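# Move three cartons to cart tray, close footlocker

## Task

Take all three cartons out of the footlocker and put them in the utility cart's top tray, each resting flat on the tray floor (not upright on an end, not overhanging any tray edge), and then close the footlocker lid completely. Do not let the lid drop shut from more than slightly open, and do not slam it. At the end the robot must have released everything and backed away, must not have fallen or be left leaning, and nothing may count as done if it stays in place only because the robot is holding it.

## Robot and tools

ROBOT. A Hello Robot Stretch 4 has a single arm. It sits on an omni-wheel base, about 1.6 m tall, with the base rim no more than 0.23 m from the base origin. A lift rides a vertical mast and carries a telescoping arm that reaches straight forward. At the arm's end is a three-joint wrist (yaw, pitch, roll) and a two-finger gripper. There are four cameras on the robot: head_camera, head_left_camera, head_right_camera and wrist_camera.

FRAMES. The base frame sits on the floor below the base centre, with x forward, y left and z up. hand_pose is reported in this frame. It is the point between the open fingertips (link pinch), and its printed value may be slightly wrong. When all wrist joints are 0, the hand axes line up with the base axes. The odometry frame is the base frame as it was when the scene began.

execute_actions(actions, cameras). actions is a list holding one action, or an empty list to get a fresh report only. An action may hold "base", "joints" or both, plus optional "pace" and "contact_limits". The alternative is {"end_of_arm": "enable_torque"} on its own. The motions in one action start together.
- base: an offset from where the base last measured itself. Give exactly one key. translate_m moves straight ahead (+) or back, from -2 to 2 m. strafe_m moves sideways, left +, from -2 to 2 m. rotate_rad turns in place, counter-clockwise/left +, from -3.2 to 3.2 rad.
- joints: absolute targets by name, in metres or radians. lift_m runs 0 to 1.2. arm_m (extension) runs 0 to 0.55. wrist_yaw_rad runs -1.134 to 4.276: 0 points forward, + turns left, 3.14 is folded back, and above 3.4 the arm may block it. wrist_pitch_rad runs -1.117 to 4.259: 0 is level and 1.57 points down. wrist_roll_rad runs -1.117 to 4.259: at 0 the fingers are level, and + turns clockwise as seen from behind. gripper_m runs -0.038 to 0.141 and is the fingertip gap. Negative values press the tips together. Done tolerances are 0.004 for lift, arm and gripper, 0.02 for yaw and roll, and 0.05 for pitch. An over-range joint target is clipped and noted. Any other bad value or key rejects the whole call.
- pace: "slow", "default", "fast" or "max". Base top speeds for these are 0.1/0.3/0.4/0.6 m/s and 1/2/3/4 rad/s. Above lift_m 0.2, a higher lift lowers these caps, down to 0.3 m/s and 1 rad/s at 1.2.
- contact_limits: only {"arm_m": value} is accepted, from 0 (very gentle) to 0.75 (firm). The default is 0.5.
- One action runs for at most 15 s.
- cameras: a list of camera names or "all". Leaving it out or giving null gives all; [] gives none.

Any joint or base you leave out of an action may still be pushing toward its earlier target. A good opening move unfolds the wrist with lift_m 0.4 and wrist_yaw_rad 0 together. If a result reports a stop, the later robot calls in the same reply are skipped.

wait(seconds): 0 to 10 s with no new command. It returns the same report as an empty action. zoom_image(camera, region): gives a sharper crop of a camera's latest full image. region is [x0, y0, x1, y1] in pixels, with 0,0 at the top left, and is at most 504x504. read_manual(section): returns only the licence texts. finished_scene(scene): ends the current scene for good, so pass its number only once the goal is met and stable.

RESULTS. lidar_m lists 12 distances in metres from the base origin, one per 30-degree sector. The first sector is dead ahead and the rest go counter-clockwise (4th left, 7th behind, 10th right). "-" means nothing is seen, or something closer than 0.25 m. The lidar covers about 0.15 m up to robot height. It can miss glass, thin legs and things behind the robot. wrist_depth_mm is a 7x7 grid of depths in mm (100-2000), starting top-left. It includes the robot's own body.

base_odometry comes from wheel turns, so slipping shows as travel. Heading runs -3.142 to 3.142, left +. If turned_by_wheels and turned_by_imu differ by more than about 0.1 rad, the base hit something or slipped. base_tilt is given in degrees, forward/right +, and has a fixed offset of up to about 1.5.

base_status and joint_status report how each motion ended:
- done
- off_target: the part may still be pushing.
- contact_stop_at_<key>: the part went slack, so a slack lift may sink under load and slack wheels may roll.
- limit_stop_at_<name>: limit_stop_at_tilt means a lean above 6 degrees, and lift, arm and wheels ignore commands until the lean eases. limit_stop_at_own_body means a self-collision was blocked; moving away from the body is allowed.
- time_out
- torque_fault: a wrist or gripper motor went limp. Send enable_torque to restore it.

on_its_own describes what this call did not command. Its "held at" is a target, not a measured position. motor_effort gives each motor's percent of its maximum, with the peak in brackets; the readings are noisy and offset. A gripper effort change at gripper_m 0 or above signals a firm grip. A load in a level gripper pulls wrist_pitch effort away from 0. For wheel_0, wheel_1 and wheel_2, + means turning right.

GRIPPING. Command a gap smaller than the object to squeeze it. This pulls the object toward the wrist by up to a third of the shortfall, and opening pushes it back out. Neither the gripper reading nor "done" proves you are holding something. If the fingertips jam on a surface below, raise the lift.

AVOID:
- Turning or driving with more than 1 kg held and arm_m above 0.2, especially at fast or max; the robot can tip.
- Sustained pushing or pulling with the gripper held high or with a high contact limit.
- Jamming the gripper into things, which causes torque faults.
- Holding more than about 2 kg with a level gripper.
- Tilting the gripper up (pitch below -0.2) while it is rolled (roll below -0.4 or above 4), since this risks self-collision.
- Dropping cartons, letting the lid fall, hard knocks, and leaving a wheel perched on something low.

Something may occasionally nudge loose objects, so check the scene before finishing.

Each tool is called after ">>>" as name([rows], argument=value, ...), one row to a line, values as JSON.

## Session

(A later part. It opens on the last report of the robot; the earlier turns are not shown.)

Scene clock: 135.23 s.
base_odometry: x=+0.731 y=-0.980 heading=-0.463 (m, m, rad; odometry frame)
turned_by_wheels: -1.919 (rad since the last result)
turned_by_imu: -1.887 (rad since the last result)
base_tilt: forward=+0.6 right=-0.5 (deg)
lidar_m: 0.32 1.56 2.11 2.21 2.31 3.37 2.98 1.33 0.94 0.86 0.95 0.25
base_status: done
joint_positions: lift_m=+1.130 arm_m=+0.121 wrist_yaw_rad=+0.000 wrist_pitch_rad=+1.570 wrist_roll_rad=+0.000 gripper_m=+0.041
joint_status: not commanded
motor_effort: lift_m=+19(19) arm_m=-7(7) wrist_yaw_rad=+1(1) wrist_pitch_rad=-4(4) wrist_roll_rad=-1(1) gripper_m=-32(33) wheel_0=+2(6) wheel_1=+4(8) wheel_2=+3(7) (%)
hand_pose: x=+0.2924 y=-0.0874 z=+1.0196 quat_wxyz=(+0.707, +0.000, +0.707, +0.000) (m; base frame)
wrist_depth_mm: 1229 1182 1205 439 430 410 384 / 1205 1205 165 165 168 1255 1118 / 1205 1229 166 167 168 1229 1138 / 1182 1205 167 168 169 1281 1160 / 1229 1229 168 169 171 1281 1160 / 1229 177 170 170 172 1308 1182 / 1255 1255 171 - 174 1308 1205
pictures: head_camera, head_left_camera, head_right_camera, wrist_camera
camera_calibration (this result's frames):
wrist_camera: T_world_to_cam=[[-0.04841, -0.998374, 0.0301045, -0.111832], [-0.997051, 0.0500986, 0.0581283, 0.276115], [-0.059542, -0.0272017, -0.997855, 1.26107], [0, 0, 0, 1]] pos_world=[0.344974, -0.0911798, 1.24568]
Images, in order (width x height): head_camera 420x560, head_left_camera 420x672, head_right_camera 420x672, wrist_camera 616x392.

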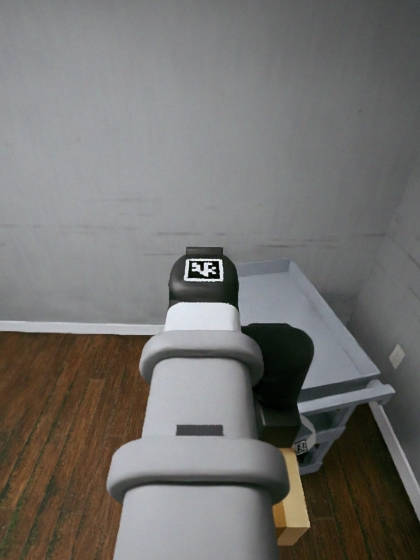

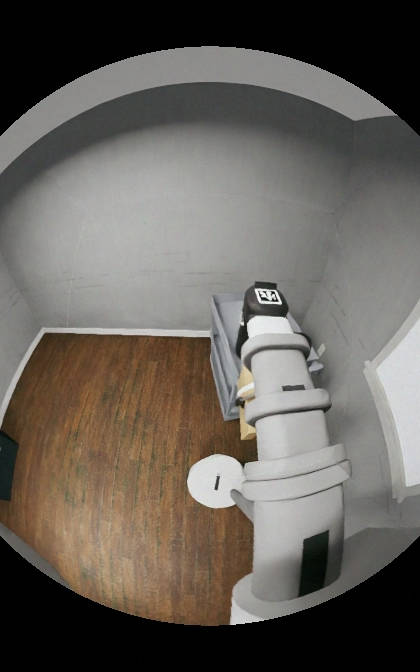

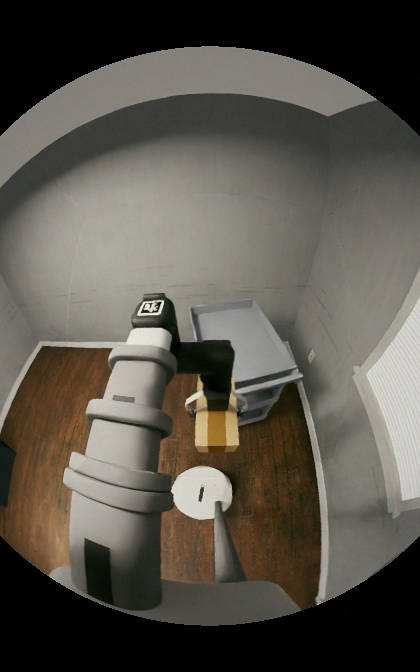

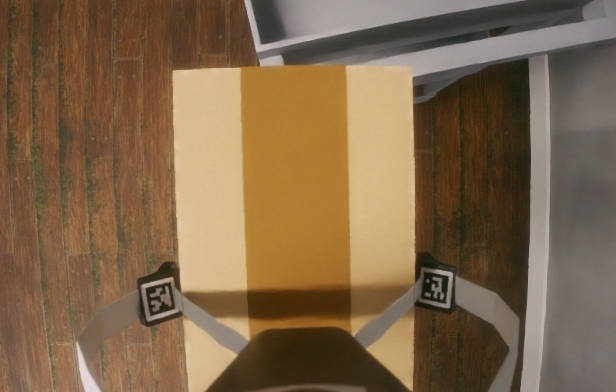

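>>> execute_actions([
  {"base":{"rotate_rad":0.22}},
], cameras=[])

>>> execute_actions([
  {"base":{"strafe_m":0.2}},
], cameras=[])

>>> execute_actions([
  {"base":{"translate_m":0.66}},
], cameras=[])

>>> execute_actions([
  {"base":{"rotate_rad":-1.595}},
], cameras=["wrist_camera","head_right_camera"])

Scene clock: 146.70 s.
base_odometry: x=+0.731 y=-0.980 heading=-0.243 (m, m, rad; odometry frame)
turned_by_wheels: +0.220 (rad since the last result)
turned_by_imu: +0.216 (rad since the last result)
base_tilt: forward=+0.5 right=-0.6 (deg)
lidar_m: 0.30 1.71 2.80 2.22 3.23 2.50 1.97 1.12 0.90 0.90 0.57 0.25
base_status: done
joint_positions: lift_m=+1.130 arm_m=+0.121 wrist_yaw_rad=+0.000 wrist_pitch_rad=+1.570 wrist_roll_rad=+0.000 gripper_m=+0.041
joint_status: not commanded
motor_effort: lift_m=+19(19) arm_m=-7(7) wrist_yaw_rad=+0(0) wrist_pitch_rad=-4(4) wrist_roll_rad=-1(1) gripper_m=-34(33) wheel_0=-2(8) wheel_1=-2(8) wheel_2=-1(5) (%)
hand_pose: x=+0.2924 y=-0.0874 z=+1.0196 quat_wxyz=(+0.707, +0.000, +0.707, +0.000) (m; base frame)
wrist_depth_mm: 1205 1229 1182 1205 445 452 455 / 1229 1229 164 165 167 449 452 / 1205 1229 166 166 169 1255 1182 / 1229 1229 167 167 170 1255 1255 / 1229 1255 168 169 171 1281 1205 / 1255 176 169 170 172 1255 1182 / 1229 1308 170 - 175 1308 1138
pictures: none
No camera images: the call's "cameras" was empty. Leave "cameras" out to get every camera's image.

Scene clock: 148.63 s.
base_odometry: x=+0.779 y=-0.786 heading=-0.243 (m, m, rad; odometry frame)
turned_by_wheels: +0.000 (rad since the last result)
turned_by_imu: +0.000 (rad since the last result)
base_tilt: forward=+0.6 right=-0.4 (deg)
lidar_m: 0.29 1.73 2.59 2.00 2.99 2.43 2.38 1.36 1.11 1.08 0.56 0.25
base_status: done
joint_positions: lift_m=+1.130 arm_m=+0.121 wrist_yaw_rad=+0.000 wrist_pitch_rad=+1.570 wrist_roll_rad=+0.000 gripper_m=+0.041
joint_status: not commanded
motor_effort: lift_m=+19(19) arm_m=-7(7) wrist_yaw_rad=+0(1) wrist_pitch_rad=-4(4) wrist_roll_rad=-1(1) gripper_m=-34(33) wheel_0=+0(9) wheel_1=+0(8) wheel_2=+1(0) (%)
hand_pose: x=+0.2924 y=-0.0874 z=+1.0196 quat_wxyz=(+0.707, +0.000, +0.707, +0.000) (m; base frame)
wrist_depth_mm: 1205 1205 1229 1205 1098 768 452 / 1229 1229 164 166 167 597 424 / 1229 1229 166 166 168 1255 1281 / 1229 1229 166 168 170 1281 1281 / 1205 1281 168 169 171 1308 1336 / 1255 177 169 170 172 1281 1366 / 1255 1255 170 - 175 1308 1336
pictures: none
No camera images: the call's "cameras" was empty. Leave "cameras" out to get every camera's image.

Scene clock: 152.33 s.
base_odometry: x=+1.419 y=-0.945 heading=-0.243 (m, m, rad; odometry frame)
turned_by_wheels: +0.000 (rad since the last result)
turned_by_imu: -0.003 (rad since the last result)
base_tilt: forward=+0.4 right=-0.5 (deg)
lidar_m: 0.33 1.01 1.68 2.06 2.11 3.90 2.76 1.47 0.37 0.34 0.37 0.25
base_status: done
joint_positions: lift_m=+1.130 arm_m=+0.121 wrist_yaw_rad=+0.000 wrist_pitch_rad=+1.570 wrist_roll_rad=+0.000 gripper_m=+0.041
joint_status: not commanded
motor_effort: lift_m=+19(19) arm_m=-7(7) wrist_yaw_rad=+1(0) wrist_pitch_rad=-4(4) wrist_roll_rad=-1(1) gripper_m=-33(33) wheel_0=+2(5) wheel_1=+2(8) wheel_2=+0(10) (%)
hand_pose: x=+0.2924 y=-0.0874 z=+1.0196 quat_wxyz=(+0.707, +0.000, +0.707, +0.000) (m; base frame)
wrist_depth_mm: 1229 1182 1229 1205 1138 1025 960 / 1182 1205 165 166 167 1255 1255 / 1205 1205 166 167 168 788 459 / 1229 1281 166 167 170 788 433 / 1229 1205 168 169 171 788 469 / 1255 177 169 169 172 433 473 / 1229 1281 171 - 174 809 477
pictures: none
No camera images: the call's "cameras" was empty. Leave "cameras" out to get every camera's image.

Scene clock: 154.93 s.
base_odometry: x=+1.419 y=-0.945 heading=-1.838 (m, m, rad; odometry frame)
turned_by_wheels: -1.594 (rad since the last result)
turned_by_imu: -1.568 (rad since the last result)
base_tilt: forward=+0.5 right=-0.4 (deg)
lidar_m: 0.34 0.35 0.48 0.86 0.99 1.64 2.09 2.12 3.11 2.87 1.52 0.25
base_status: done
joint_positions: lift_m=+1.130 arm_m=+0.121 wrist_yaw_rad=+0.000 wrist_pitch_rad=+1.570 wrist_roll_rad=+0.000 gripper_m=+0.041
joint_status: not commanded
motor_effort: lift_m=+19(19) arm_m=-7(7) wrist_yaw_rad=+0(0) wrist_pitch_rad=-4(3) wrist_roll_rad=-1(2) gripper_m=-33(33) wheel_0=+3(4) wheel_1=+4(5) wheel_2=+2(8) (%)
hand_pose: x=+0.2925 y=-0.0874 z=+1.0196 quat_wxyz=(+0.707, +0.000, +0.707, +0.000) (m; base frame)
wrist_depth_mm: 430 436 442 445 433 1229 1281 / 436 436 164 165 167 1229 1281 / 439 442 165 167 169 1255 1336 / 1229 1229 167 167 170 1281 1281 / 1229 1229 167 169 172 1281 1281 / 1229 176 169 170 172 1255 1308 / 1229 1255 171 - 174 1336 1336
pictures: head_right_camera, wrist_camera
camera_calibration (this result's frames):
wrist_camera: T_world_to_cam=[[-0.0484134, -0.998374, 0.0300957, -0.11182], [-0.997062, 0.0500966, 0.0579465, 0.276351], [-0.0593599, -0.0272019, -0.997866, 1.26103], [0, 0, 0, 1]] pos_world=[0.34498, -0.0911797, 1.24569]
Images, in order (width x height): head_right_camera 420x672, wrist_camera 616x392.

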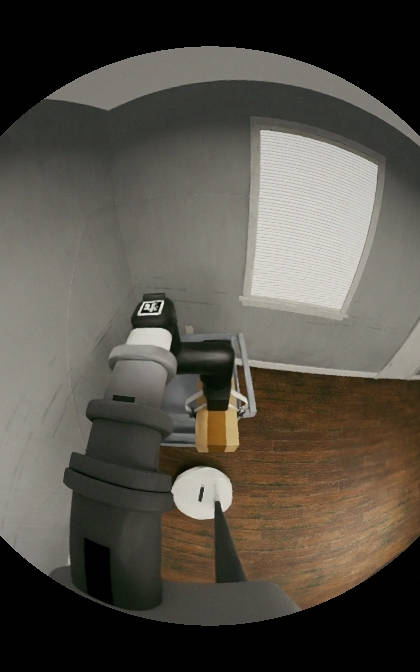

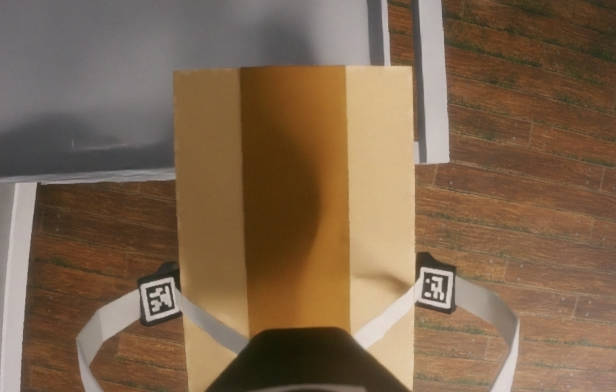

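>>> execute_actions([
  {"base":{"strafe_m":0.02},"joints":{"arm_m":0.41},"pace":"fast"},
], cameras=["wrist_camera"])

>>> execute_actions([
  {"joints":{"lift_m":0.995}},
], cameras=["wrist_camera"])

Scene clock: 162.97 s.
base_odometry: x=+1.439 y=-0.950 heading=-1.837 (m, m, rad; odometry frame)
turned_by_wheels: +0.000 (rad since the last result)
turned_by_imu: +0.000 (rad since the last result)
base_tilt: forward=+0.6 right=-0.6 (deg)
lidar_m: 0.34 0.36 0.50 0.84 0.94 1.61 2.06 2.10 3.17 2.87 1.52 0.36
base_status: done
joint_positions: lift_m=+1.130 arm_m=+0.409 wrist_yaw_rad=+0.000 wrist_pitch_rad=+1.570 wrist_roll_rad=+0.000 gripper_m=+0.041
joint_status: all done
motor_effort: lift_m=+20(19) arm_m=+7(8) wrist_yaw_rad=+1(1) wrist_pitch_rad=-3(4) wrist_roll_rad=+0(1) gripper_m=-33(33) wheel_0=+0(4) wheel_1=+0(12) wheel_2=+0(1) (%)
hand_pose: x=+0.5798 y=-0.0874 z=+1.0196 quat_wxyz=(+0.707, +0.000, +0.707, +0.000) (m; base frame)
wrist_depth_mm: 397 407 421 430 402 1205 1205 / 433 436 165 166 168 1255 1281 / 433 439 166 166 168 1255 1281 / 439 442 167 168 170 1308 1308 / 442 445 168 169 171 1308 1281 / 445 176 169 170 173 394 1308 / 452 452 170 - 174 1281 1336
pictures: wrist_camera
camera_calibration (this result's frames):
wrist_camera: T_world_to_cam=[[-0.0480881, -0.99839, 0.0300938, -0.0980939], [-0.997081, 0.0497705, 0.0579057, 0.562926], [-0.0593102, -0.0272214, -0.997868, 1.27806], [0, 0, 0, 1]] pos_world=[0.632367, -0.0911625, 1.24569]
Images, in order (width x height): wrist_camera 616x392.

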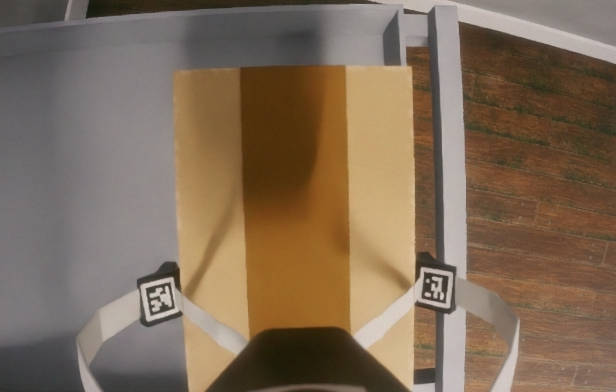

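Scene clock: 164.60 s.
base_odometry: x=+1.439 y=-0.950 heading=-1.837 (m, m, rad; odometry frame)
turned_by_wheels: +0.000 (rad since the last result)
turned_by_imu: +0.000 (rad since the last result)
base_tilt: forward=+0.6 right=-0.4 (deg)
lidar_m: 0.33 0.35 0.50 0.85 0.97 1.61 2.06 2.07 3.15 2.88 1.53 0.35
base_status: not commanded
joint_positions: lift_m=+0.995 arm_m=+0.409 wrist_yaw_rad=+0.000 wrist_pitch_rad=+1.570 wrist_roll_rad=+0.000 gripper_m=+0.041
joint_status: all done
motor_effort: lift_m=+15(18) arm_m=+8(7) wrist_yaw_rad=+1(0) wrist_pitch_rad=-3(3) wrist_roll_rad=-1(0) gripper_m=-34(33) wheel_0=+1(1) wheel_1=+0(0) wheel_2=+0(0) (%)
hand_pose: x=+0.5798 y=-0.0874 z=+0.8849 quat_wxyz=(+0.707, +0.000, +0.707, +0.000) (m; base frame)
wrist_depth_mm: 303 301 306 309 314 262 1138 / 301 306 165 166 168 267 1160 / 304 309 165 167 169 276 1138 / 306 310 167 168 170 263 1160 / 310 312 168 169 172 265 1160 / 312 177 169 170 173 254 1160 / 314 319 170 - 174 287 1182
pictures: wrist_camera
camera_calibration (this result's frames):
wrist_camera: T_world_to_cam=[[-0.0480874, -0.99839, 0.030095, -0.0940434], [-0.997079, 0.0497705, 0.0579299, 0.570697], [-0.0593345, -0.0272214, -0.997867, 1.14371], [0, 0, 0, 1]] pos_world=[0.632369, -0.0911625, 1.11104]
Images, in order (width x height): wrist_camera 616x392.

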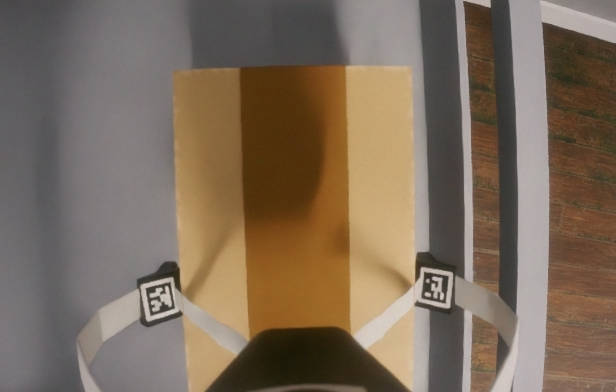

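>>> execute_actions([
  {"joints":{"gripper_m":0.13,"lift_m":0.989}},
], cameras=[])

>>> execute_actions([
  {"joints":{"lift_m":1.1},"pace":"fast"},
], cameras=["wrist_camera"])

>>> execute_actions([
  {"base":{"rotate_rad":-2.8},"joints":{"arm_m":0.1,"gripper_m":0.14},"pace":"max"},
], cameras=[])

>>> execute_actions([
  {"base":{"translate_m":1.8},"joints":{"lift_m":0.55},"pace":"max"},
], cameras=[])

>>> execute_actions([
  {"base":{"rotate_rad":-0.62},"joints":{"arm_m":0.38,"wrist_roll_rad":0.48}},
], cameras=["wrist_camera","head_camera"])

Scene clock: 183.73 s.
base_odometry: x=+1.439 y=-0.950 heading=-1.837 (m, m, rad; odometry frame)
turned_by_wheels: +0.000 (rad since the last result)
turned_by_imu: +0.000 (rad since the last result)
base_tilt: forward=+0.5 right=-0.4 (deg)
lidar_m: 0.34 0.34 0.48 0.85 0.99 1.61 2.09 2.10 3.15 2.86 1.53 0.35
base_status: not commanded
joint_positions: lift_m=+0.989 arm_m=+0.409 wrist_yaw_rad=+0.000 wrist_pitch_rad=+1.570 wrist_roll_rad=+0.000 gripper_m=+0.130
joint_status: all done
motor_effort: lift_m=+15(15) arm_m=+8(8) wrist_yaw_rad=+0(1) wrist_pitch_rad=-4(4) wrist_roll_rad=+0(1) gripper_m=+1(33) wheel_0=+1(1) wheel_1=+0(0) wheel_2=+0(0) (%)
hand_pose: x=+0.5798 y=-0.0874 z=+0.8789 quat_wxyz=(+0.707, +0.000, +0.707, +0.000) (m; base frame)
wrist_depth_mm: 297 297 301 304 306 262 242 / 298 300 189 189 306 255 1118 / 300 303 188 191 192 258 1118 / 303 304 190 191 193 263 1160 / 306 306 191 192 195 262 1160 / 309 309 193 194 197 267 1160 / 309 310 195 - 315 266 253
pictures: none
No camera images: the call's "cameras" was empty. Leave "cameras" out to get every camera's image.

Scene clock: 184.97 s.
base_odometry: x=+1.439 y=-0.950 heading=-1.837 (m, m, rad; odometry frame)
turned_by_wheels: +0.000 (rad since the last result)
turned_by_imu: +0.000 (rad since the last result)
base_tilt: forward=+0.6 right=-0.4 (deg)
lidar_m: 0.33 0.34 0.50 0.84 0.98 1.58 2.06 2.11 3.14 2.88 1.50 0.36
base_status: not commanded
joint_positions: lift_m=+1.100 arm_m=+0.409 wrist_yaw_rad=+0.000 wrist_pitch_rad=+1.570 wrist_roll_rad=+0.000 gripper_m=+0.130
joint_status: all done
motor_effort: lift_m=+20(22) arm_m=+7(8) wrist_yaw_rad=+0(1) wrist_pitch_rad=-4(4) wrist_roll_rad=-1(0) gripper_m=+1(1) wheel_0=+1(1) wheel_1=+0(0) wheel_2=+0(1) (%)
hand_pose: x=+0.5798 y=-0.0874 z=+0.9895 quat_wxyz=(+0.707, +0.000, +0.707, +0.000) (m; base frame)
wrist_depth_mm: 392 397 407 410 392 1160 1205 / 404 407 410 413 418 1229 1229 / 410 410 413 300 424 1205 1229 / 410 415 415 306 424 1205 1229 / 415 415 418 304 384 1255 1255 / 421 418 306 306 362 1281 1281 / 418 424 427 - 439 1308 1281
pictures: wrist_camera
camera_calibration (this result's frames):
wrist_camera: T_world_to_cam=[[-0.0481532, -0.998386, 0.0301076, -0.0971682], [-0.99706, 0.049844, 0.0581897, 0.564301], [-0.0595964, -0.0272171, -0.997851, 1.24819], [0, 0, 0, 1]] pos_world=[0.632351, -0.0911664, 1.2156]
Images, in order (width x height): wrist_camera 616x392.

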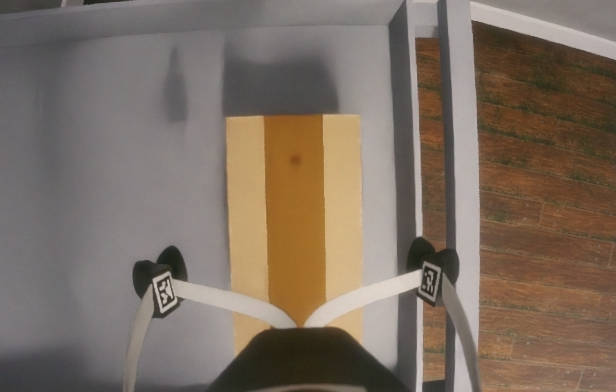

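Scene clock: 188.40 s.
base_odometry: x=+1.439 y=-0.950 heading=+1.646 (m, m, rad; odometry frame)
turned_by_wheels: -2.799 (rad since the last result)
turned_by_imu: -2.753 (rad since the last result)
base_tilt: forward=+0.5 right=-0.4 (deg)
lidar_m: 2.05 3.59 3.09 1.82 0.38 0.33 0.32 0.44 0.85 0.90 1.22 2.43
base_status: done
joint_positions: lift_m=+1.100 arm_m=+0.101 wrist_yaw_rad=+0.000 wrist_pitch_rad=+1.570 wrist_roll_rad=+0.000 gripper_m=+0.140
joint_status: all done
motor_effort: lift_m=+19(20) arm_m=-8(8) wrist_yaw_rad=+1(1) wrist_pitch_rad=-4(4) wrist_roll_rad=+0(1) gripper_m=+0(0) wheel_0=+2(6) wheel_1=+3(6) wheel_2=+3(9) (%)
hand_pose: x=+0.2725 y=-0.0874 z=+0.9896 quat_wxyz=(+0.707, +0.000, +0.707, +0.000) (m; base frame)
wrist_depth_mm: 1182 1160 1182 1205 1229 1229 1229 / 1160 1182 1205 1205 1205 1255 1255 / 1182 1160 1205 1229 1229 1229 1255 / 1182 1205 1229 1229 1255 1281 1229 / 1229 1182 1008 1025 1229 1229 1255 / 1255 1229 1025 1008 1255 1255 1160 / 1229 1229 1255 - 1255 1281 1060
pictures: none
No camera images: the call's "cameras" was empty. Leave "cameras" out to get every camera's image.

Scene clock: 195.33 s.
base_odometry: x=+1.302 y=+0.845 heading=+1.647 (m, m, rad; odometry frame)
turned_by_wheels: +0.000 (rad since the last result)
turned_by_imu: -0.008 (rad since the last result)
base_tilt: forward=+0.6 right=-0.4 (deg)
lidar_m: 0.34 0.44 2.94 2.49 2.95 2.80 2.06 1.86 1.77 1.31 0.94 0.30
base_status: done
joint_positions: lift_m=+0.550 arm_m=+0.101 wrist_yaw_rad=+0.000 wrist_pitch_rad=+1.570 wrist_roll_rad=+0.000 gripper_m=+0.140
joint_status: all done
motor_effort: lift_m=+15(17) arm_m=-7(7) wrist_yaw_rad=+1(2) wrist_pitch_rad=-4(4) wrist_roll_rad=+0(0) gripper_m=+0(1) wheel_0=+1(8) wheel_1=+3(3) wheel_2=+0(11) (%)
hand_pose: x=+0.2724 y=-0.0874 z=+0.4399 quat_wxyz=(+0.707, +0.000, +0.707, +0.000) (m; base frame)
wrist_depth_mm: 615 627 621 627 634 549 370 / 647 615 634 521 521 433 676 / 647 647 634 640 647 427 676 / 647 654 661 654 554 683 691 / 647 654 668 668 676 699 699 / 654 455 455 462 683 691 691 / 668 455 455 - 699 691 707
pictures: none
No camera images: the call's "cameras" was empty. Leave "cameras" out to get every camera's image.

Scene clock: 197.30 s.
base_odometry: x=+1.303 y=+0.845 heading=+1.027 (m, m, rad; odometry frame)
turned_by_wheels: -0.620 (rad since the last result)
turned_by_imu: -0.609 (rad since the last result)
base_tilt: forward=+0.5 right=-0.6 (deg)
lidar_m: 0.28 0.30 0.44 2.74 2.50 2.94 2.82 2.10 1.91 1.77 1.43 0.97
base_status: done
joint_positions: lift_m=+0.550 arm_m=+0.379 wrist_yaw_rad=+0.000 wrist_pitch_rad=+1.570 wrist_roll_rad=+0.480 gripper_m=+0.140
joint_status: all done
motor_effort: lift_m=+16(16) arm_m=+8(9) wrist_yaw_rad=+0(0) wrist_pitch_rad=-3(3) wrist_roll_rad=+1(5) gripper_m=-1(1) wheel_0=+0(6) wheel_1=+3(10) wheel_2=+2(8) (%)
hand_pose: x=+0.5498 y=-0.0874 z=+0.4399 quat_wxyz=(+0.687, +0.168, +0.687, -0.168) (m; base frame)
wrist_depth_mm: 427 554 640 647 654 661 661 / 294 627 654 661 661 668 676 / 347 392 661 661 668 676 676 / 488 621 508 668 683 676 683 / 634 634 430 676 668 683 691 / 640 640 530 436 683 699 699 / 640 647 535 - 691 699 707
pictures: head_camera, wrist_camera
camera_calibration (this result's frames):
wrist_camera: T_world_to_cam=[[-0.503421, -0.863531, 0.0296767, 0.180223], [-0.861589, 0.504282, 0.0579989, 0.531735], [-0.0650493, 0.00362873, -0.997875, 0.703684], [0, 0, 0, 1]] pos_world=[0.594639, -0.115069, 0.666]
Images, in order (width x height): head_camera 420x560, wrist_camera 616x392.

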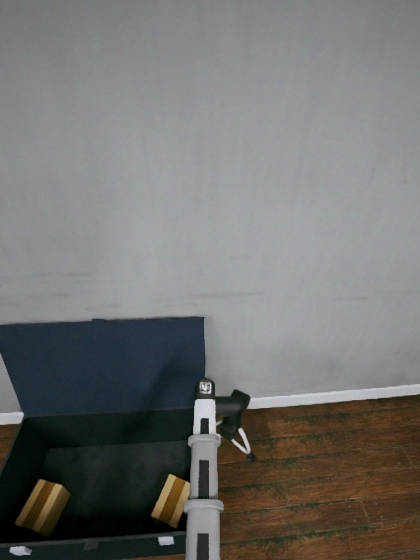

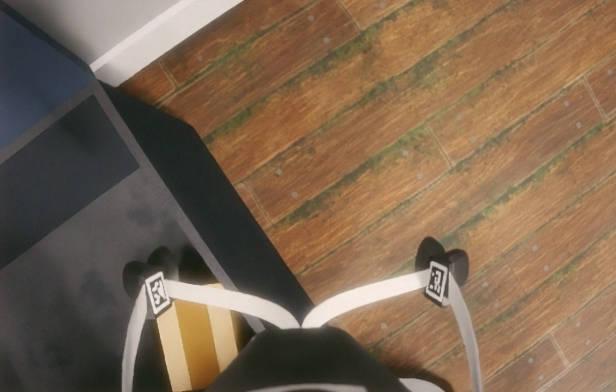

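>>> execute_actions([
  {"base":{"rotate_rad":0.1},"joints":{"arm_m":0.31}},
], cameras=[])

>>> execute_actions([
  {"base":{"strafe_m":0.17}},
], cameras=["wrist_camera"])

Scene clock: 206.67 s.
base_odometry: x=+1.303 y=+0.845 heading=+1.127 (m, m, rad; odometry frame)
turned_by_wheels: +0.100 (rad since the last result)
turned_by_imu: +0.098 (rad since the last result)
base_tilt: forward=+0.5 right=-0.5 (deg)
lidar_m: 0.30 0.32 0.46 2.95 2.51 2.96 2.84 2.11 1.84 1.77 1.29 0.93
base_status: done
joint_positions: lift_m=+0.550 arm_m=+0.311 wrist_yaw_rad=+0.000 wrist_pitch_rad=+1.570 wrist_roll_rad=+0.480 gripper_m=+0.140
joint_status: all done
motor_effort: lift_m=+16(16) arm_m=-8(9) wrist_yaw_rad=+1(1) wrist_pitch_rad=-4(4) wrist_roll_rad=+1(1) gripper_m=+1(1) wheel_0=-1(9) wheel_1=-1(7) wheel_2=-2(7) (%)
hand_pose: x=+0.4825 y=-0.0874 z=+0.4399 quat_wxyz=(+0.687, +0.168, +0.687, -0.168) (m; base frame)
wrist_depth_mm: 315 359 640 654 661 654 676 / 387 492 654 654 668 676 683 / 525 627 627 661 668 676 683 / 634 634 640 661 676 683 683 / 640 640 525 654 683 691 691 / 640 647 525 334 691 691 691 / 640 654 634 - 654 691 707
pictures: none
No camera images: the call's "cameras" was empty. Leave "cameras" out to get every camera's image.

Scene clock: 208.50 s.
base_odometry: x=+1.149 y=+0.918 heading=+1.127 (m, m, rad; odometry frame)
turned_by_wheels: +0.000 (rad since the last result)
turned_by_imu: +0.000 (rad since the last result)
base_tilt: forward=+0.6 right=-0.4 (deg)
lidar_m: 0.27 0.31 0.47 2.78 2.36 2.94 2.82 2.15 2.04 1.94 1.29 0.33
base_status: done
joint_positions: lift_m=+0.550 arm_m=+0.311 wrist_yaw_rad=+0.000 wrist_pitch_rad=+1.570 wrist_roll_rad=+0.480 gripper_m=+0.140
joint_status: not commanded
motor_effort: lift_m=+16(16) arm_m=-8(8) wrist_yaw_rad=+0(0) wrist_pitch_rad=-4(4) wrist_roll_rad=+0(1) gripper_m=-1(0) wheel_0=+1(8) wheel_1=+1(8) wheel_2=+0(1) (%)
hand_pose: x=+0.4825 y=-0.0874 z=+0.4399 quat_wxyz=(+0.687, +0.168, +0.687, -0.168) (m; base frame)
wrist_depth_mm: 320 384 492 521 668 668 668 / 392 496 621 640 433 661 676 / 525 634 634 640 427 676 683 / 634 634 634 530 544 683 683 / 640 647 647 525 615 415 691 / 634 647 647 521 413 366 691 / 597 647 627 - 375 699 707
pictures: wrist_camera
camera_calibration (this result's frames):
wrist_camera: T_world_to_cam=[[-0.503426, -0.863527, 0.0297349, 0.146318], [-0.861578, 0.50429, 0.0580984, 0.473697], [-0.0651645, 0.00362933, -0.997868, 0.699358], [0, 0, 0, 1]] pos_world=[0.52736, -0.11507, 0.665995]
Images, in order (width x height): wrist_camera 616x392.

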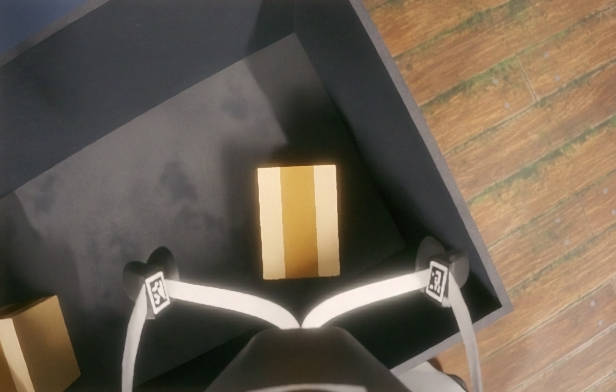

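>>> execute_actions([
  {"joints":{"arm_m":0.302,"wrist_roll_rad":0.47,"lift_m":0.295},"pace":"fast"},
], cameras=["wrist_camera"])

Scene clock: 214.47 s.
base_odometry: x=+1.149 y=+0.918 heading=+1.127 (m, m, rad; odometry frame)
turned_by_wheels: +0.000 (rad since the last result)
turned_by_imu: +0.000 (rad since the last result)
base_tilt: forward=+0.5 right=-0.5 (deg)
lidar_m: 0.30 0.32 0.46 2.78 2.35 2.94 2.85 2.17 2.05 1.96 1.29 0.31
base_status: not commanded
joint_positions: lift_m=+0.295 arm_m=+0.303 wrist_yaw_rad=+0.000 wrist_pitch_rad=+1.570 wrist_roll_rad=+0.470 gripper_m=+0.140
joint_status: all done
motor_effort: lift_m=+15(15) arm_m=-7(9) wrist_yaw_rad=-1(0) wrist_pitch_rad=-4(4) wrist_roll_rad=-1(1) gripper_m=+1(1) wheel_0=+1(1) wheel_1=+0(0) wheel_2=+0(0) (%)
hand_pose: x=+0.4744 y=-0.0874 z=+0.1849 quat_wxyz=(+0.688, +0.165, +0.687, -0.165) (m; base frame)
wrist_depth_mm: 332 373 377 379 274 178 - / 373 373 379 382 325 201 158 / 373 379 379 387 384 230 178 / 382 382 384 272 389 270 198 / 382 387 384 272 397 296 220 / 387 387 272 272 353 314 254 / 387 392 394 - 327 273 247
pictures: wrist_camera
camera_calibration (this result's frames):
wrist_camera: T_world_to_cam=[[-0.495392, -0.868158, 0.0298062, 0.145599], [-0.86621, 0.496279, 0.0582082, 0.483021], [-0.0653261, 0.00301742, -0.997859, 0.444419], [0, 0, 0, 1]] pos_world=[0.519558, -0.114651, 0.411013]
Images, in order (width x height): wrist_camera 616x392.

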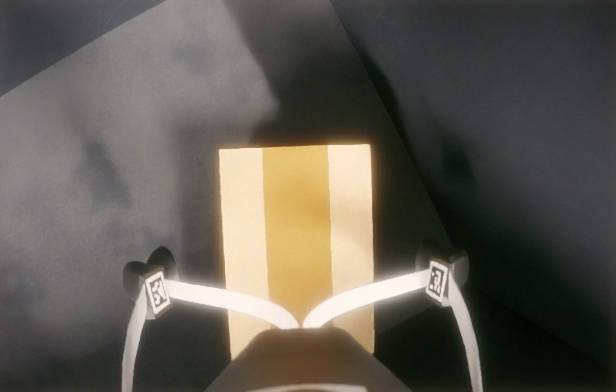

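>>> execute_actions([
  {"joints":{"lift_m":0.212}},
], cameras=[])

>>> execute_actions([
  {"joints":{"gripper_m":0.04}},
], cameras=[])

>>> execute_actions([
  {"joints":{"lift_m":0.6},"pace":"fast"},
], cameras=["wrist_camera"])

>>> execute_actions([
  {"base":{"rotate_rad":0.688},"joints":{"arm_m":0.12,"wrist_roll_rad":0}},
], cameras=[])

>>> execute_actions([
  {"base":{"translate_m":-1.94},"joints":{"lift_m":1.13},"pace":"max"},
], cameras=[])

>>> execute_actions([
  {"base":{"rotate_rad":2.63}},
], cameras=["wrist_camera","head_right_camera"])

Scene clock: 234.17 s.
base_odometry: x=+1.149 y=+0.918 heading=+1.127 (m, m, rad; odometry frame)
turned_by_wheels: +0.000 (rad since the last result)
turned_by_imu: +0.000 (rad since the last result)
base_tilt: forward=+0.6 right=-0.4 (deg)
lidar_m: 0.31 0.33 0.45 2.78 2.38 2.94 2.84 2.17 2.03 1.95 1.29 0.33
base_status: not commanded
joint_positions: lift_m=+0.212 arm_m=+0.303 wrist_yaw_rad=+0.000 wrist_pitch_rad=+1.570 wrist_roll_rad=+0.470 gripper_m=+0.140
joint_status: all done
motor_effort: lift_m=+15(15) arm_m=-7(7) wrist_yaw_rad=+2(1) wrist_pitch_rad=-4(4) wrist_roll_rad=-1(1) gripper_m=+0(0) wheel_0=+1(1) wheel_1=+0(1) wheel_2=+0(0) (%)
hand_pose: x=+0.4744 y=-0.0874 z=+0.1020 quat_wxyz=(+0.688, +0.165, +0.687, -0.165) (m; base frame)
wrist_depth_mm: 290 294 294 298 273 178 - / 293 297 296 301 301 200 158 / 294 297 184 186 303 231 178 / 297 300 185 186 189 268 198 / 301 300 187 188 190 291 220 / 303 304 188 187 193 312 252 / 306 306 190 - 296 272 247
pictures: none
No camera images: the call's "cameras" was empty. Leave "cameras" out to get every camera's image.

Scene clock: 236.17 s.
base_odometry: x=+1.149 y=+0.918 heading=+1.127 (m, m, rad; odometry frame)
turned_by_wheels: +0.000 (rad since the last result)
turned_by_imu: +0.000 (rad since the last result)
base_tilt: forward=+0.7 right=-0.3 (deg)
lidar_m: 0.29 0.31 0.48 2.78 2.37 2.93 2.86 2.16 2.05 1.96 1.32 0.32
base_status: not commanded
joint_positions: lift_m=+0.212 arm_m=+0.303 wrist_yaw_rad=+0.000 wrist_pitch_rad=+1.570 wrist_roll_rad=+0.470 gripper_m=+0.041
joint_status: all done
motor_effort: lift_m=+16(16) arm_m=-7(7) wrist_yaw_rad=+0(1) wrist_pitch_rad=-4(5) wrist_roll_rad=-1(1) gripper_m=-33(34) wheel_0=+1(1) wheel_1=+0(1) wheel_2=+0(1) (%)
hand_pose: x=+0.4744 y=-0.0874 z=+0.1018 quat_wxyz=(+0.688, +0.165, +0.687, -0.165) (m; base frame)
wrist_depth_mm: 289 293 294 296 274 179 - / 293 293 294 300 301 201 159 / 294 297 166 167 169 231 178 / 296 300 166 168 170 271 198 / 298 301 168 169 172 309 221 / 300 176 169 171 173 277 254 / 303 306 170 - 174 281 246
pictures: none
No camera images: the call's "cameras" was empty. Leave "cameras" out to get every camera's image.

Scene clock: 238.23 s.
base_odometry: x=+1.149 y=+0.918 heading=+1.127 (m, m, rad; odometry frame)
turned_by_wheels: +0.000 (rad since the last result)
turned_by_imu: +0.000 (rad since the last result)
base_tilt: forward=+0.6 right=-0.5 (deg)
lidar_m: 0.30 0.32 0.48 2.78 2.38 2.93 2.85 2.15 2.05 1.96 1.27 0.30
base_status: not commanded
joint_positions: lift_m=+0.600 arm_m=+0.303 wrist_yaw_rad=+0.000 wrist_pitch_rad=+1.570 wrist_roll_rad=+0.470 gripper_m=+0.041
joint_status: all done
motor_effort: lift_m=+22(25) arm_m=-7(7) wrist_yaw_rad=+1(1) wrist_pitch_rad=-4(4) wrist_roll_rad=-1(1) gripper_m=-33(33) wheel_0=+2(1) wheel_1=+0(0) wheel_2=+0(0) (%)
hand_pose: x=+0.4744 y=-0.0874 z=+0.4894 quat_wxyz=(+0.688, +0.165, +0.687, -0.165) (m; base frame)
wrist_depth_mm: 349 399 517 535 715 699 715 / 413 521 683 683 707 715 723 / 559 691 167 167 169 732 732 / 676 668 166 167 170 723 741 / 683 691 168 169 172 741 741 / 640 176 169 170 172 392 750 / 580 699 171 - 174 750 768
pictures: wrist_camera
camera_calibration (this result's frames):
wrist_camera: T_world_to_cam=[[-0.495349, -0.868182, 0.029813, 0.136492], [-0.866233, 0.496236, 0.0582199, 0.465289], [-0.0653398, 0.00301419, -0.997859, 0.748209], [0, 0, 0, 1]] pos_world=[0.519548, -0.114649, 0.715448]
Images, in order (width x height): wrist_camera 616x392.

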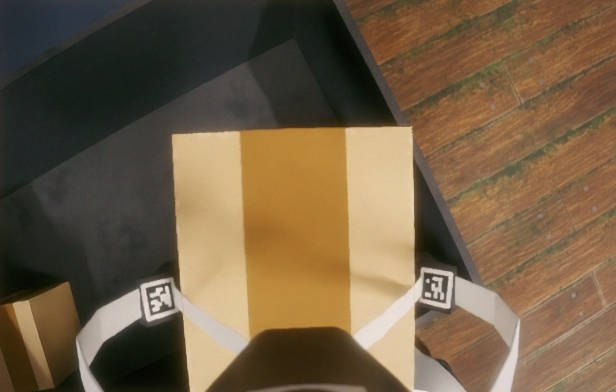

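Scene clock: 239.87 s.
base_odometry: x=+1.149 y=+0.918 heading=+1.815 (m, m, rad; odometry frame)
turned_by_wheels: +0.688 (rad since the last result)
turned_by_imu: +0.676 (rad since the last result)
base_tilt: forward=+0.6 right=-0.5 (deg)
lidar_m: 0.41 0.59 2.79 2.36 2.84 2.34 2.15 1.99 1.96 0.41 0.30 0.26
base_status: done
joint_positions: lift_m=+0.600 arm_m=+0.121 wrist_yaw_rad=+0.000 wrist_pitch_rad=+1.570 wrist_roll_rad=+0.000 gripper_m=+0.041
joint_status: all done
motor_effort: lift_m=+22(22) arm_m=-8(8) wrist_yaw_rad=+1(1) wrist_pitch_rad=-4(1) wrist_roll_rad=-1(7) gripper_m=-34(35) wheel_0=-1(8) wheel_1=-1(11) wheel_2=-3(7) (%)
hand_pose: x=+0.2925 y=-0.0874 z=+0.4894 quat_wxyz=(+0.707, +0.000, +0.707, +0.000) (m; base frame)
wrist_depth_mm: 683 668 668 683 683 661 544 / 683 683 676 683 683 707 640 / 691 699 166 167 169 707 707 / 699 707 167 168 170 715 634 / 707 715 168 169 171 691 539 / 707 177 169 170 173 392 469 / 715 508 171 - 174 741 427
pictures: none
No camera images: the call's "cameras" was empty. Leave "cameras" out to get every camera's image.

Scene clock: 245.40 s.
base_odometry: x=+1.617 y=-0.965 heading=+1.814 (m, m, rad; odometry frame)
turned_by_wheels: +0.000 (rad since the last result)
turned_by_imu: +0.007 (rad since the last result)
base_tilt: forward=+0.5 right=-0.4 (deg)
lidar_m: 2.14 3.27 3.14 0.56 0.40 0.35 0.37 0.68 0.68 0.79 1.23 0.25
base_status: done
joint_positions: lift_m=+1.130 arm_m=+0.121 wrist_yaw_rad=+0.000 wrist_pitch_rad=+1.570 wrist_roll_rad=+0.000 gripper_m=+0.041
joint_status: all done
motor_effort: lift_m=+21(26) arm_m=-7(7) wrist_yaw_rad=+1(1) wrist_pitch_rad=-4(1) wrist_roll_rad=-1(1) gripper_m=-34(34) wheel_0=+0(7) wheel_1=-2(10) wheel_2=-3(13) (%)
hand_pose: x=+0.2924 y=-0.0874 z=+1.0195 quat_wxyz=(+0.707, +0.000, +0.707, +0.000) (m; base frame)
wrist_depth_mm: 1205 1205 1205 1255 1255 1255 1255 / 1205 1205 1229 1229 1255 1281 1229 / 1205 1255 166 167 169 1255 1281 / 1229 1255 167 167 170 1255 1308 / 1229 1255 168 170 171 1281 1205 / 1255 176 169 170 172 1118 1060 / 1255 1118 171 - 174 1205 946
pictures: none
No camera images: the call's "cameras" was empty. Leave "cameras" out to get every camera's image.

Scene clock: 248.87 s.
base_odometry: x=+1.617 y=-0.965 heading=-1.840 (m, m, rad; odometry frame)
turned_by_wheels: +2.629 (rad since the last result)
turned_by_imu: +2.585 (rad since the last result)
base_tilt: forward=+0.5 right=-0.4 (deg)
lidar_m: 0.30 0.39 0.68 0.68 0.78 1.28 2.38 2.10 3.76 3.06 0.54 0.26
base_status: done
joint_positions: lift_m=+1.130 arm_m=+0.121 wrist_yaw_rad=+0.000 wrist_pitch_rad=+1.570 wrist_roll_rad=+0.000 gripper_m=+0.041
joint_status: not commanded
motor_effort: lift_m=+21(21) arm_m=-7(7) wrist_yaw_rad=+0(0) wrist_pitch_rad=-4(4) wrist_roll_rad=-1(1) gripper_m=-34(34) wheel_0=-2(5) wheel_1=-4(5) wheel_2=-3(7) (%)
hand_pose: x=+0.2924 y=-0.0874 z=+1.0195 quat_wxyz=(+0.707, +0.000, +0.707, +0.000) (m; base frame)
wrist_depth_mm: 430 433 439 442 439 430 415 / 430 439 442 442 445 455 404 / 430 442 166 167 169 1255 1281 / 1098 1205 167 167 170 1281 1281 / 1138 1255 168 169 171 1255 1281 / 1160 176 169 170 172 1281 1336 / 1118 1255 170 - 174 1308 1308
pictures: head_right_camera, wrist_camera
camera_calibration (this result's frames):
wrist_camera: T_world_to_cam=[[-0.0483888, -0.998375, 0.0300973, -0.111826], [-0.997061, 0.0500729, 0.0579794, 0.276298], [-0.0593922, -0.0272033, -0.997864, 1.26093], [0, 0, 0, 1]] pos_world=[0.344965, -0.0911785, 1.24558]
Images, in order (width x height): head_right_camera 420x672, wrist_camera 616x392.

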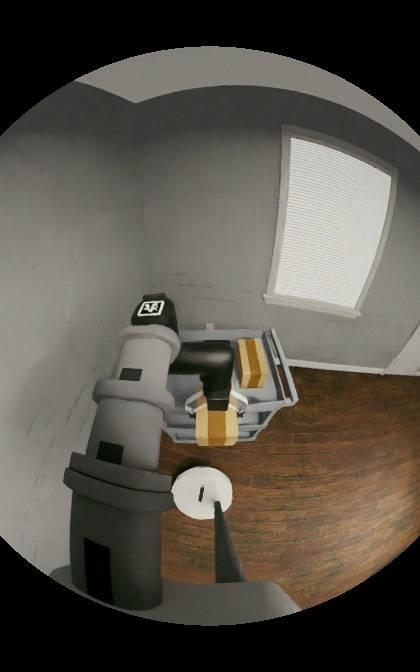

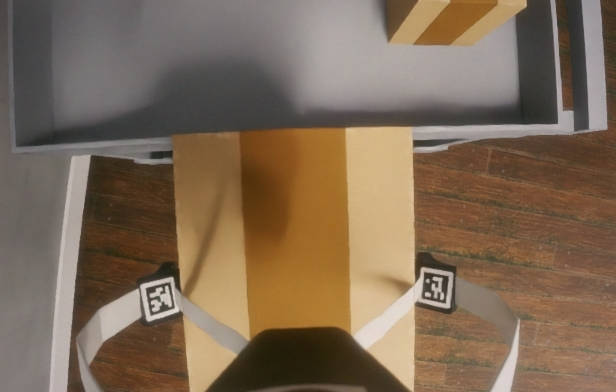

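>>> execute_actions([
  {"base":{"strafe_m":0.008},"joints":{"arm_m":0.44},"pace":"fast"},
], cameras=[])

>>> execute_actions([
  {"joints":{"lift_m":0.993}},
], cameras=["wrist_camera"])

>>> execute_actions([
  {"joints":{"gripper_m":0.13,"lift_m":0.989}},
], cameras=[])

>>> execute_actions([
  {"joints":{"lift_m":1.1},"pace":"fast"},
], cameras=["wrist_camera"])

>>> execute_actions([
  {"base":{"rotate_rad":-2.426},"joints":{"arm_m":0.1,"gripper_m":0.14},"pace":"max"},
], cameras=[])

>>> execute_actions([
  {"base":{"translate_m":0.3},"joints":{"lift_m":0.55},"pace":"max"},
], cameras=[])

>>> execute_actions([
  {"base":{"translate_m":1.97},"pace":"max"},
], cameras=[])

>>> execute_actions([
  {"base":{"rotate_rad":-0.89},"joints":{"arm_m":0.38,"wrist_roll_rad":0.28}},
], cameras=["wrist_camera","head_camera"])

Scene clock: 271.13 s.
base_odometry: x=+1.625 y=-0.967 heading=-1.840 (m, m, rad; odometry frame)
turned_by_wheels: +0.000 (rad since the last result)
turned_by_imu: +0.000 (rad since the last result)
base_tilt: forward=+0.7 right=-0.4 (deg)
lidar_m: 0.36 0.40 0.68 0.65 0.76 1.26 2.37 2.08 3.79 3.05 0.57 0.40
base_status: done
joint_positions: lift_m=+1.130 arm_m=+0.439 wrist_yaw_rad=+0.000 wrist_pitch_rad=+1.570 wrist_roll_rad=+0.000 gripper_m=+0.041
joint_status: all done
motor_effort: lift_m=+21(21) arm_m=+8(8) wrist_yaw_rad=-1(1) wrist_pitch_rad=-3(6) wrist_roll_rad=+0(1) gripper_m=-35(33) wheel_0=+1(5) wheel_1=+1(6) wheel_2=+0(1) (%)
hand_pose: x=+0.6099 y=-0.0874 z=+1.0195 quat_wxyz=(+0.708, +0.000, +0.707, +0.000) (m; base frame)
wrist_depth_mm: 394 399 424 436 433 439 399 / 436 436 439 449 445 452 421 / 433 439 166 167 169 334 402 / 433 439 167 167 170 340 410 / 424 445 168 169 172 342 415 / 413 176 169 170 173 342 424 / 407 452 171 - 175 469 433
pictures: none
No camera images: the call's "cameras" was empty. Leave "cameras" out to get every camera's image.

Scene clock: 272.77 s.
base_odometry: x=+1.625 y=-0.967 heading=-1.840 (m, m, rad; odometry frame)
turned_by_wheels: +0.000 (rad since the last result)
turned_by_imu: +0.000 (rad since the last result)
base_tilt: forward=+0.5 right=-0.3 (deg)
lidar_m: 0.36 0.40 0.67 0.67 0.78 1.28 2.37 2.07 3.75 3.00 0.57 0.37
base_status: not commanded
joint_positions: lift_m=+0.993 arm_m=+0.439 wrist_yaw_rad=+0.000 wrist_pitch_rad=+1.570 wrist_roll_rad=+0.000 gripper_m=+0.041
joint_status: all done
motor_effort: lift_m=+17(20) arm_m=+7(7) wrist_yaw_rad=+0(0) wrist_pitch_rad=-3(3) wrist_roll_rad=+0(0) gripper_m=-33(33) wheel_0=+1(1) wheel_1=+1(1) wheel_2=+0(1) (%)
hand_pose: x=+0.6099 y=-0.0874 z=+0.8828 quat_wxyz=(+0.707, +0.000, +0.707, +0.000) (m; base frame)
wrist_depth_mm: 297 300 304 307 307 312 315 / 297 301 307 310 312 312 197 / 301 304 166 167 169 246 197 / 304 306 167 168 170 247 200 / 309 310 167 170 172 249 200 / 310 177 169 170 172 204 202 / 310 314 171 - 175 248 -
pictures: wrist_camera
camera_calibration (this result's frames):
wrist_camera: T_world_to_cam=[[-0.0479792, -0.998395, 0.0300877, -0.0925938], [-0.997094, 0.0496578, 0.0577783, 0.600927], [-0.0591796, -0.0272281, -0.997876, 1.14328], [0, 0, 0, 1]] pos_world=[0.662397, -0.0911565, 1.10892]
Images, in order (width x height): wrist_camera 616x392.

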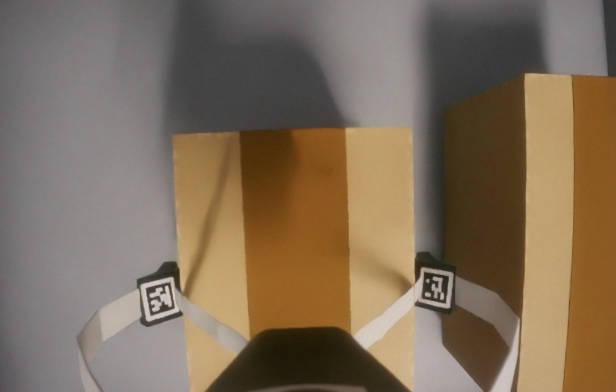

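Scene clock: 274.60 s.
base_odometry: x=+1.625 y=-0.967 heading=-1.840 (m, m, rad; odometry frame)
turned_by_wheels: +0.000 (rad since the last result)
turned_by_imu: +0.000 (rad since the last result)
base_tilt: forward=+0.5 right=-0.5 (deg)
lidar_m: 0.37 0.39 0.67 0.67 0.77 1.26 2.37 2.10 3.76 3.06 0.54 0.38
base_status: not commanded
joint_positions: lift_m=+0.989 arm_m=+0.439 wrist_yaw_rad=+0.000 wrist_pitch_rad=+1.570 wrist_roll_rad=+0.000 gripper_m=+0.130
joint_status: all done
motor_effort: lift_m=+17(16) arm_m=+7(7) wrist_yaw_rad=+0(0) wrist_pitch_rad=-4(5) wrist_roll_rad=-1(1) gripper_m=+0(35) wheel_0=+1(1) wheel_1=+0(0) wheel_2=+0(0) (%)
hand_pose: x=+0.6098 y=-0.0874 z=+0.8788 quat_wxyz=(+0.707, +0.000, +0.707, +0.000) (m; base frame)
wrist_depth_mm: 296 298 301 303 306 307 312 / 296 300 300 306 309 310 253 / 301 303 190 190 310 245 196 / 304 304 189 191 194 248 196 / 304 307 192 192 195 232 198 / 310 309 192 193 196 232 200 / 307 310 195 - 322 230 -
pictures: none
No camera images: the call's "cameras" was empty. Leave "cameras" out to get every camera's image.

Scene clock: 275.83 s.
base_odometry: x=+1.625 y=-0.967 heading=-1.840 (m, m, rad; odometry frame)
turned_by_wheels: +0.000 (rad since the last result)
turned_by_imu: +0.000 (rad since the last result)
base_tilt: forward=+0.5 right=-0.5 (deg)
lidar_m: 0.35 0.36 0.68 0.67 0.76 1.29 2.38 2.11 3.74 3.04 0.55 0.40
base_status: not commanded
joint_positions: lift_m=+1.100 arm_m=+0.439 wrist_yaw_rad=+0.000 wrist_pitch_rad=+1.570 wrist_roll_rad=+0.000 gripper_m=+0.130
joint_status: all done
motor_effort: lift_m=+20(22) arm_m=+7(7) wrist_yaw_rad=+0(0) wrist_pitch_rad=-4(4) wrist_roll_rad=+0(0) gripper_m=-1(0) wheel_0=+1(1) wheel_1=+1(1) wheel_2=+0(0) (%)
hand_pose: x=+0.6098 y=-0.0874 z=+0.9895 quat_wxyz=(+0.707, +0.000, +0.707, +0.000) (m; base frame)
wrist_depth_mm: 389 402 407 413 415 418 399 / 402 410 413 415 421 424 404 / 404 415 413 418 415 307 309 / 410 413 415 303 421 309 312 / 413 413 418 306 421 310 315 / 418 421 306 306 343 310 319 / 410 424 427 - 436 436 421
pictures: wrist_camera
camera_calibration (this result's frames):
wrist_camera: T_world_to_cam=[[-0.0480033, -0.998393, 0.0301061, -0.0958127], [-0.99707, 0.0496934, 0.0581595, 0.594267], [-0.0595621, -0.0272261, -0.997853, 1.24996], [0, 0, 0, 1]] pos_world=[0.662377, -0.0911584, 1.2156]
Images, in order (width x height): wrist_camera 616x392.

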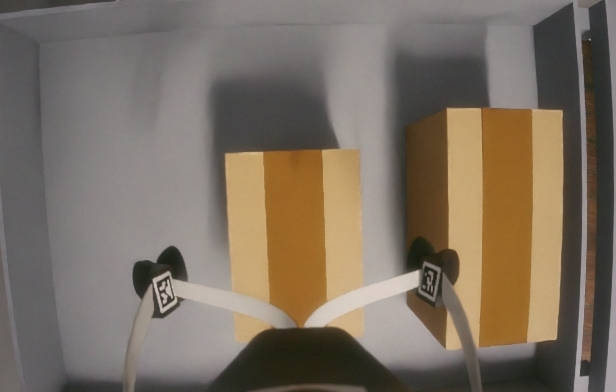

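Scene clock: 279.00 s.
base_odometry: x=+1.624 y=-0.967 heading=+2.018 (m, m, rad; odometry frame)
turned_by_wheels: -2.425 (rad since the last result)
turned_by_imu: -2.385 (rad since the last result)
base_tilt: forward=+0.6 right=-0.5 (deg)
lidar_m: 2.24 3.24 2.23 0.46 0.36 0.36 0.41 0.66 0.69 0.88 1.81 2.08
base_status: done
joint_positions: lift_m=+1.100 arm_m=+0.101 wrist_yaw_rad=+0.000 wrist_pitch_rad=+1.570 wrist_roll_rad=+0.000 gripper_m=+0.140
joint_status: all done
motor_effort: lift_m=+20(20) arm_m=-8(8) wrist_yaw_rad=+1(1) wrist_pitch_rad=-4(4) wrist_roll_rad=+0(0) gripper_m=+0(0) wheel_0=+2(4) wheel_1=+2(6) wheel_2=+2(8) (%)
hand_pose: x=+0.2725 y=-0.0874 z=+0.9896 quat_wxyz=(+0.707, +0.000, +0.707, +0.000) (m; base frame)
wrist_depth_mm: 1160 1160 1182 1160 1255 1255 1229 / 1160 1205 1205 1229 1205 1229 1255 / 1182 1182 1205 1229 1255 1205 1255 / 1205 1229 1229 1229 1229 1229 1255 / 1229 1205 1025 1008 1255 1281 1255 / 1205 1060 1008 1042 1229 1255 1160 / 1060 1078 1229 - 1255 1182 1025
pictures: none
No camera images: the call's "cameras" was empty. Leave "cameras" out to get every camera's image.

Scene clock: 281.37 s.
base_odometry: x=+1.495 y=-0.697 heading=+2.018 (m, m, rad; odometry frame)
turned_by_wheels: +0.000 (rad since the last result)
turned_by_imu: -0.001 (rad since the last result)
base_tilt: forward=+0.6 right=-0.6 (deg)
lidar_m: 2.06 3.04 2.53 1.63 0.59 0.61 0.66 0.90 0.92 1.18 2.17 1.81
base_status: done
joint_positions: lift_m=+0.550 arm_m=+0.101 wrist_yaw_rad=+0.000 wrist_pitch_rad=+1.570 wrist_roll_rad=+0.000 gripper_m=+0.140
joint_status: all done
motor_effort: lift_m=+16(17) arm_m=-7(7) wrist_yaw_rad=+0(0) wrist_pitch_rad=-3(4) wrist_roll_rad=+0(1) gripper_m=+1(1) wheel_0=+1(7) wheel_1=+3(5) wheel_2=+0(10) (%)
hand_pose: x=+0.2724 y=-0.0874 z=+0.4399 quat_wxyz=(+0.707, +0.000, +0.707, +0.000) (m; base frame)
wrist_depth_mm: 634 640 654 661 661 661 676 / 634 647 647 661 668 676 676 / 647 654 654 668 668 676 676 / 654 654 661 668 668 683 699 / 661 661 668 668 676 691 699 / 668 459 455 455 683 691 691 / 661 455 455 - 699 699 707
pictures: none
No camera images: the call's "cameras" was empty. Leave "cameras" out to get every camera's image.

Scene clock: 286.83 s.
base_odometry: x=+0.642 y=+1.079 heading=+2.018 (m, m, rad; odometry frame)
turned_by_wheels: +0.000 (rad since the last result)
turned_by_imu: -0.008 (rad since the last result)
base_tilt: forward=+0.5 right=-0.5 (deg)
lidar_m: 1.27 2.26 1.88 1.90 2.74 2.78 2.38 2.49 0.66 0.42 0.38 1.00
base_status: done
joint_positions: lift_m=+0.550 arm_m=+0.101 wrist_yaw_rad=+0.000 wrist_pitch_rad=+1.570 wrist_roll_rad=+0.000 gripper_m=+0.140
joint_status: not commanded
motor_effort: lift_m=+16(16) arm_m=-7(7) wrist_yaw_rad=+0(1) wrist_pitch_rad=-4(4) wrist_roll_rad=-1(0) gripper_m=+1(0) wheel_0=+1(7) wheel_1=+1(7) wheel_2=+0(13) (%)
hand_pose: x=+0.2724 y=-0.0874 z=+0.4399 quat_wxyz=(+0.707, +0.000, +0.707, +0.000) (m; base frame)
wrist_depth_mm: 634 640 654 647 654 661 661 / 640 647 647 668 668 668 640 / 634 654 654 661 668 676 439 / 647 661 661 668 683 455 357 / 661 661 661 661 683 442 609 / 661 462 459 459 691 621 397 / 676 452 459 - 691 699 539
pictures: none
No camera images: the call's "cameras" was empty. Leave "cameras" out to get every camera's image.

Scene clock: 288.80 s.
base_odometry: x=+0.642 y=+1.079 heading=+1.128 (m, m, rad; odometry frame)
turned_by_wheels: -0.890 (rad since the last result)
turned_by_imu: -0.875 (rad since the last result)
base_tilt: forward=+0.6 right=-0.5 (deg)
lidar_m: 0.39 1.06 1.46 2.26 1.84 2.22 2.72 2.37 2.58 2.50 0.56 0.42
base_status: done
joint_positions: lift_m=+0.550 arm_m=+0.379 wrist_yaw_rad=+0.000 wrist_pitch_rad=+1.570 wrist_roll_rad=+0.280 gripper_m=+0.140
joint_status: all done
motor_effort: lift_m=+16(16) arm_m=+8(9) wrist_yaw_rad=+1(1) wrist_pitch_rad=-3(3) wrist_roll_rad=+1(5) gripper_m=-1(1) wheel_0=+1(8) wheel_1=+1(7) wheel_2=-1(8) (%)
hand_pose: x=+0.5498 y=-0.0874 z=+0.4399 quat_wxyz=(+0.701, +0.099, +0.700, -0.098) (m; base frame)
wrist_depth_mm: 634 410 530 627 634 634 647 / 634 430 634 634 634 640 647 / 634 654 634 640 647 661 654 / 647 654 525 525 654 654 661 / 661 661 469 654 654 539 466 / 661 661 373 480 413 366 375 / 661 661 455 - 359 707 699
pictures: head_camera, wrist_camera
camera_calibration (this result's frames):
wrist_camera: T_world_to_cam=[[-0.321793, -0.94634, 0.0298453, 0.0730509], [-0.944613, 0.323033, 0.0579311, 0.561569], [-0.0644635, -0.00955041, -0.997874, 0.702205], [0, 0, 0, 1]] pos_world=[0.599239, -0.105568, 0.665999]
Images, in order (width x height): head_camera 420x560, wrist_camera 616x392.

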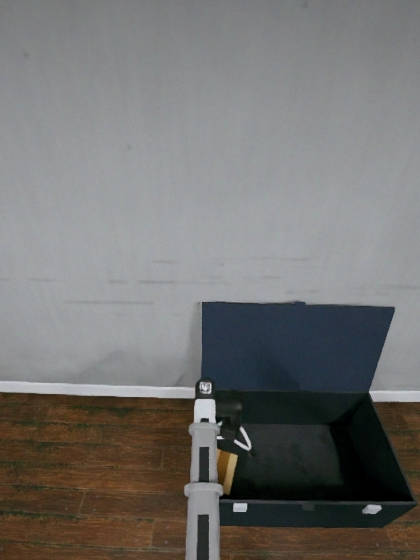

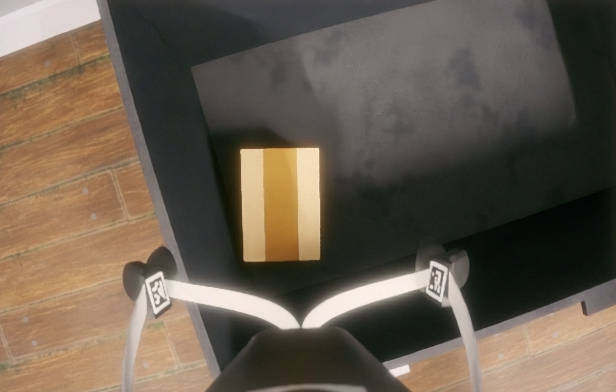

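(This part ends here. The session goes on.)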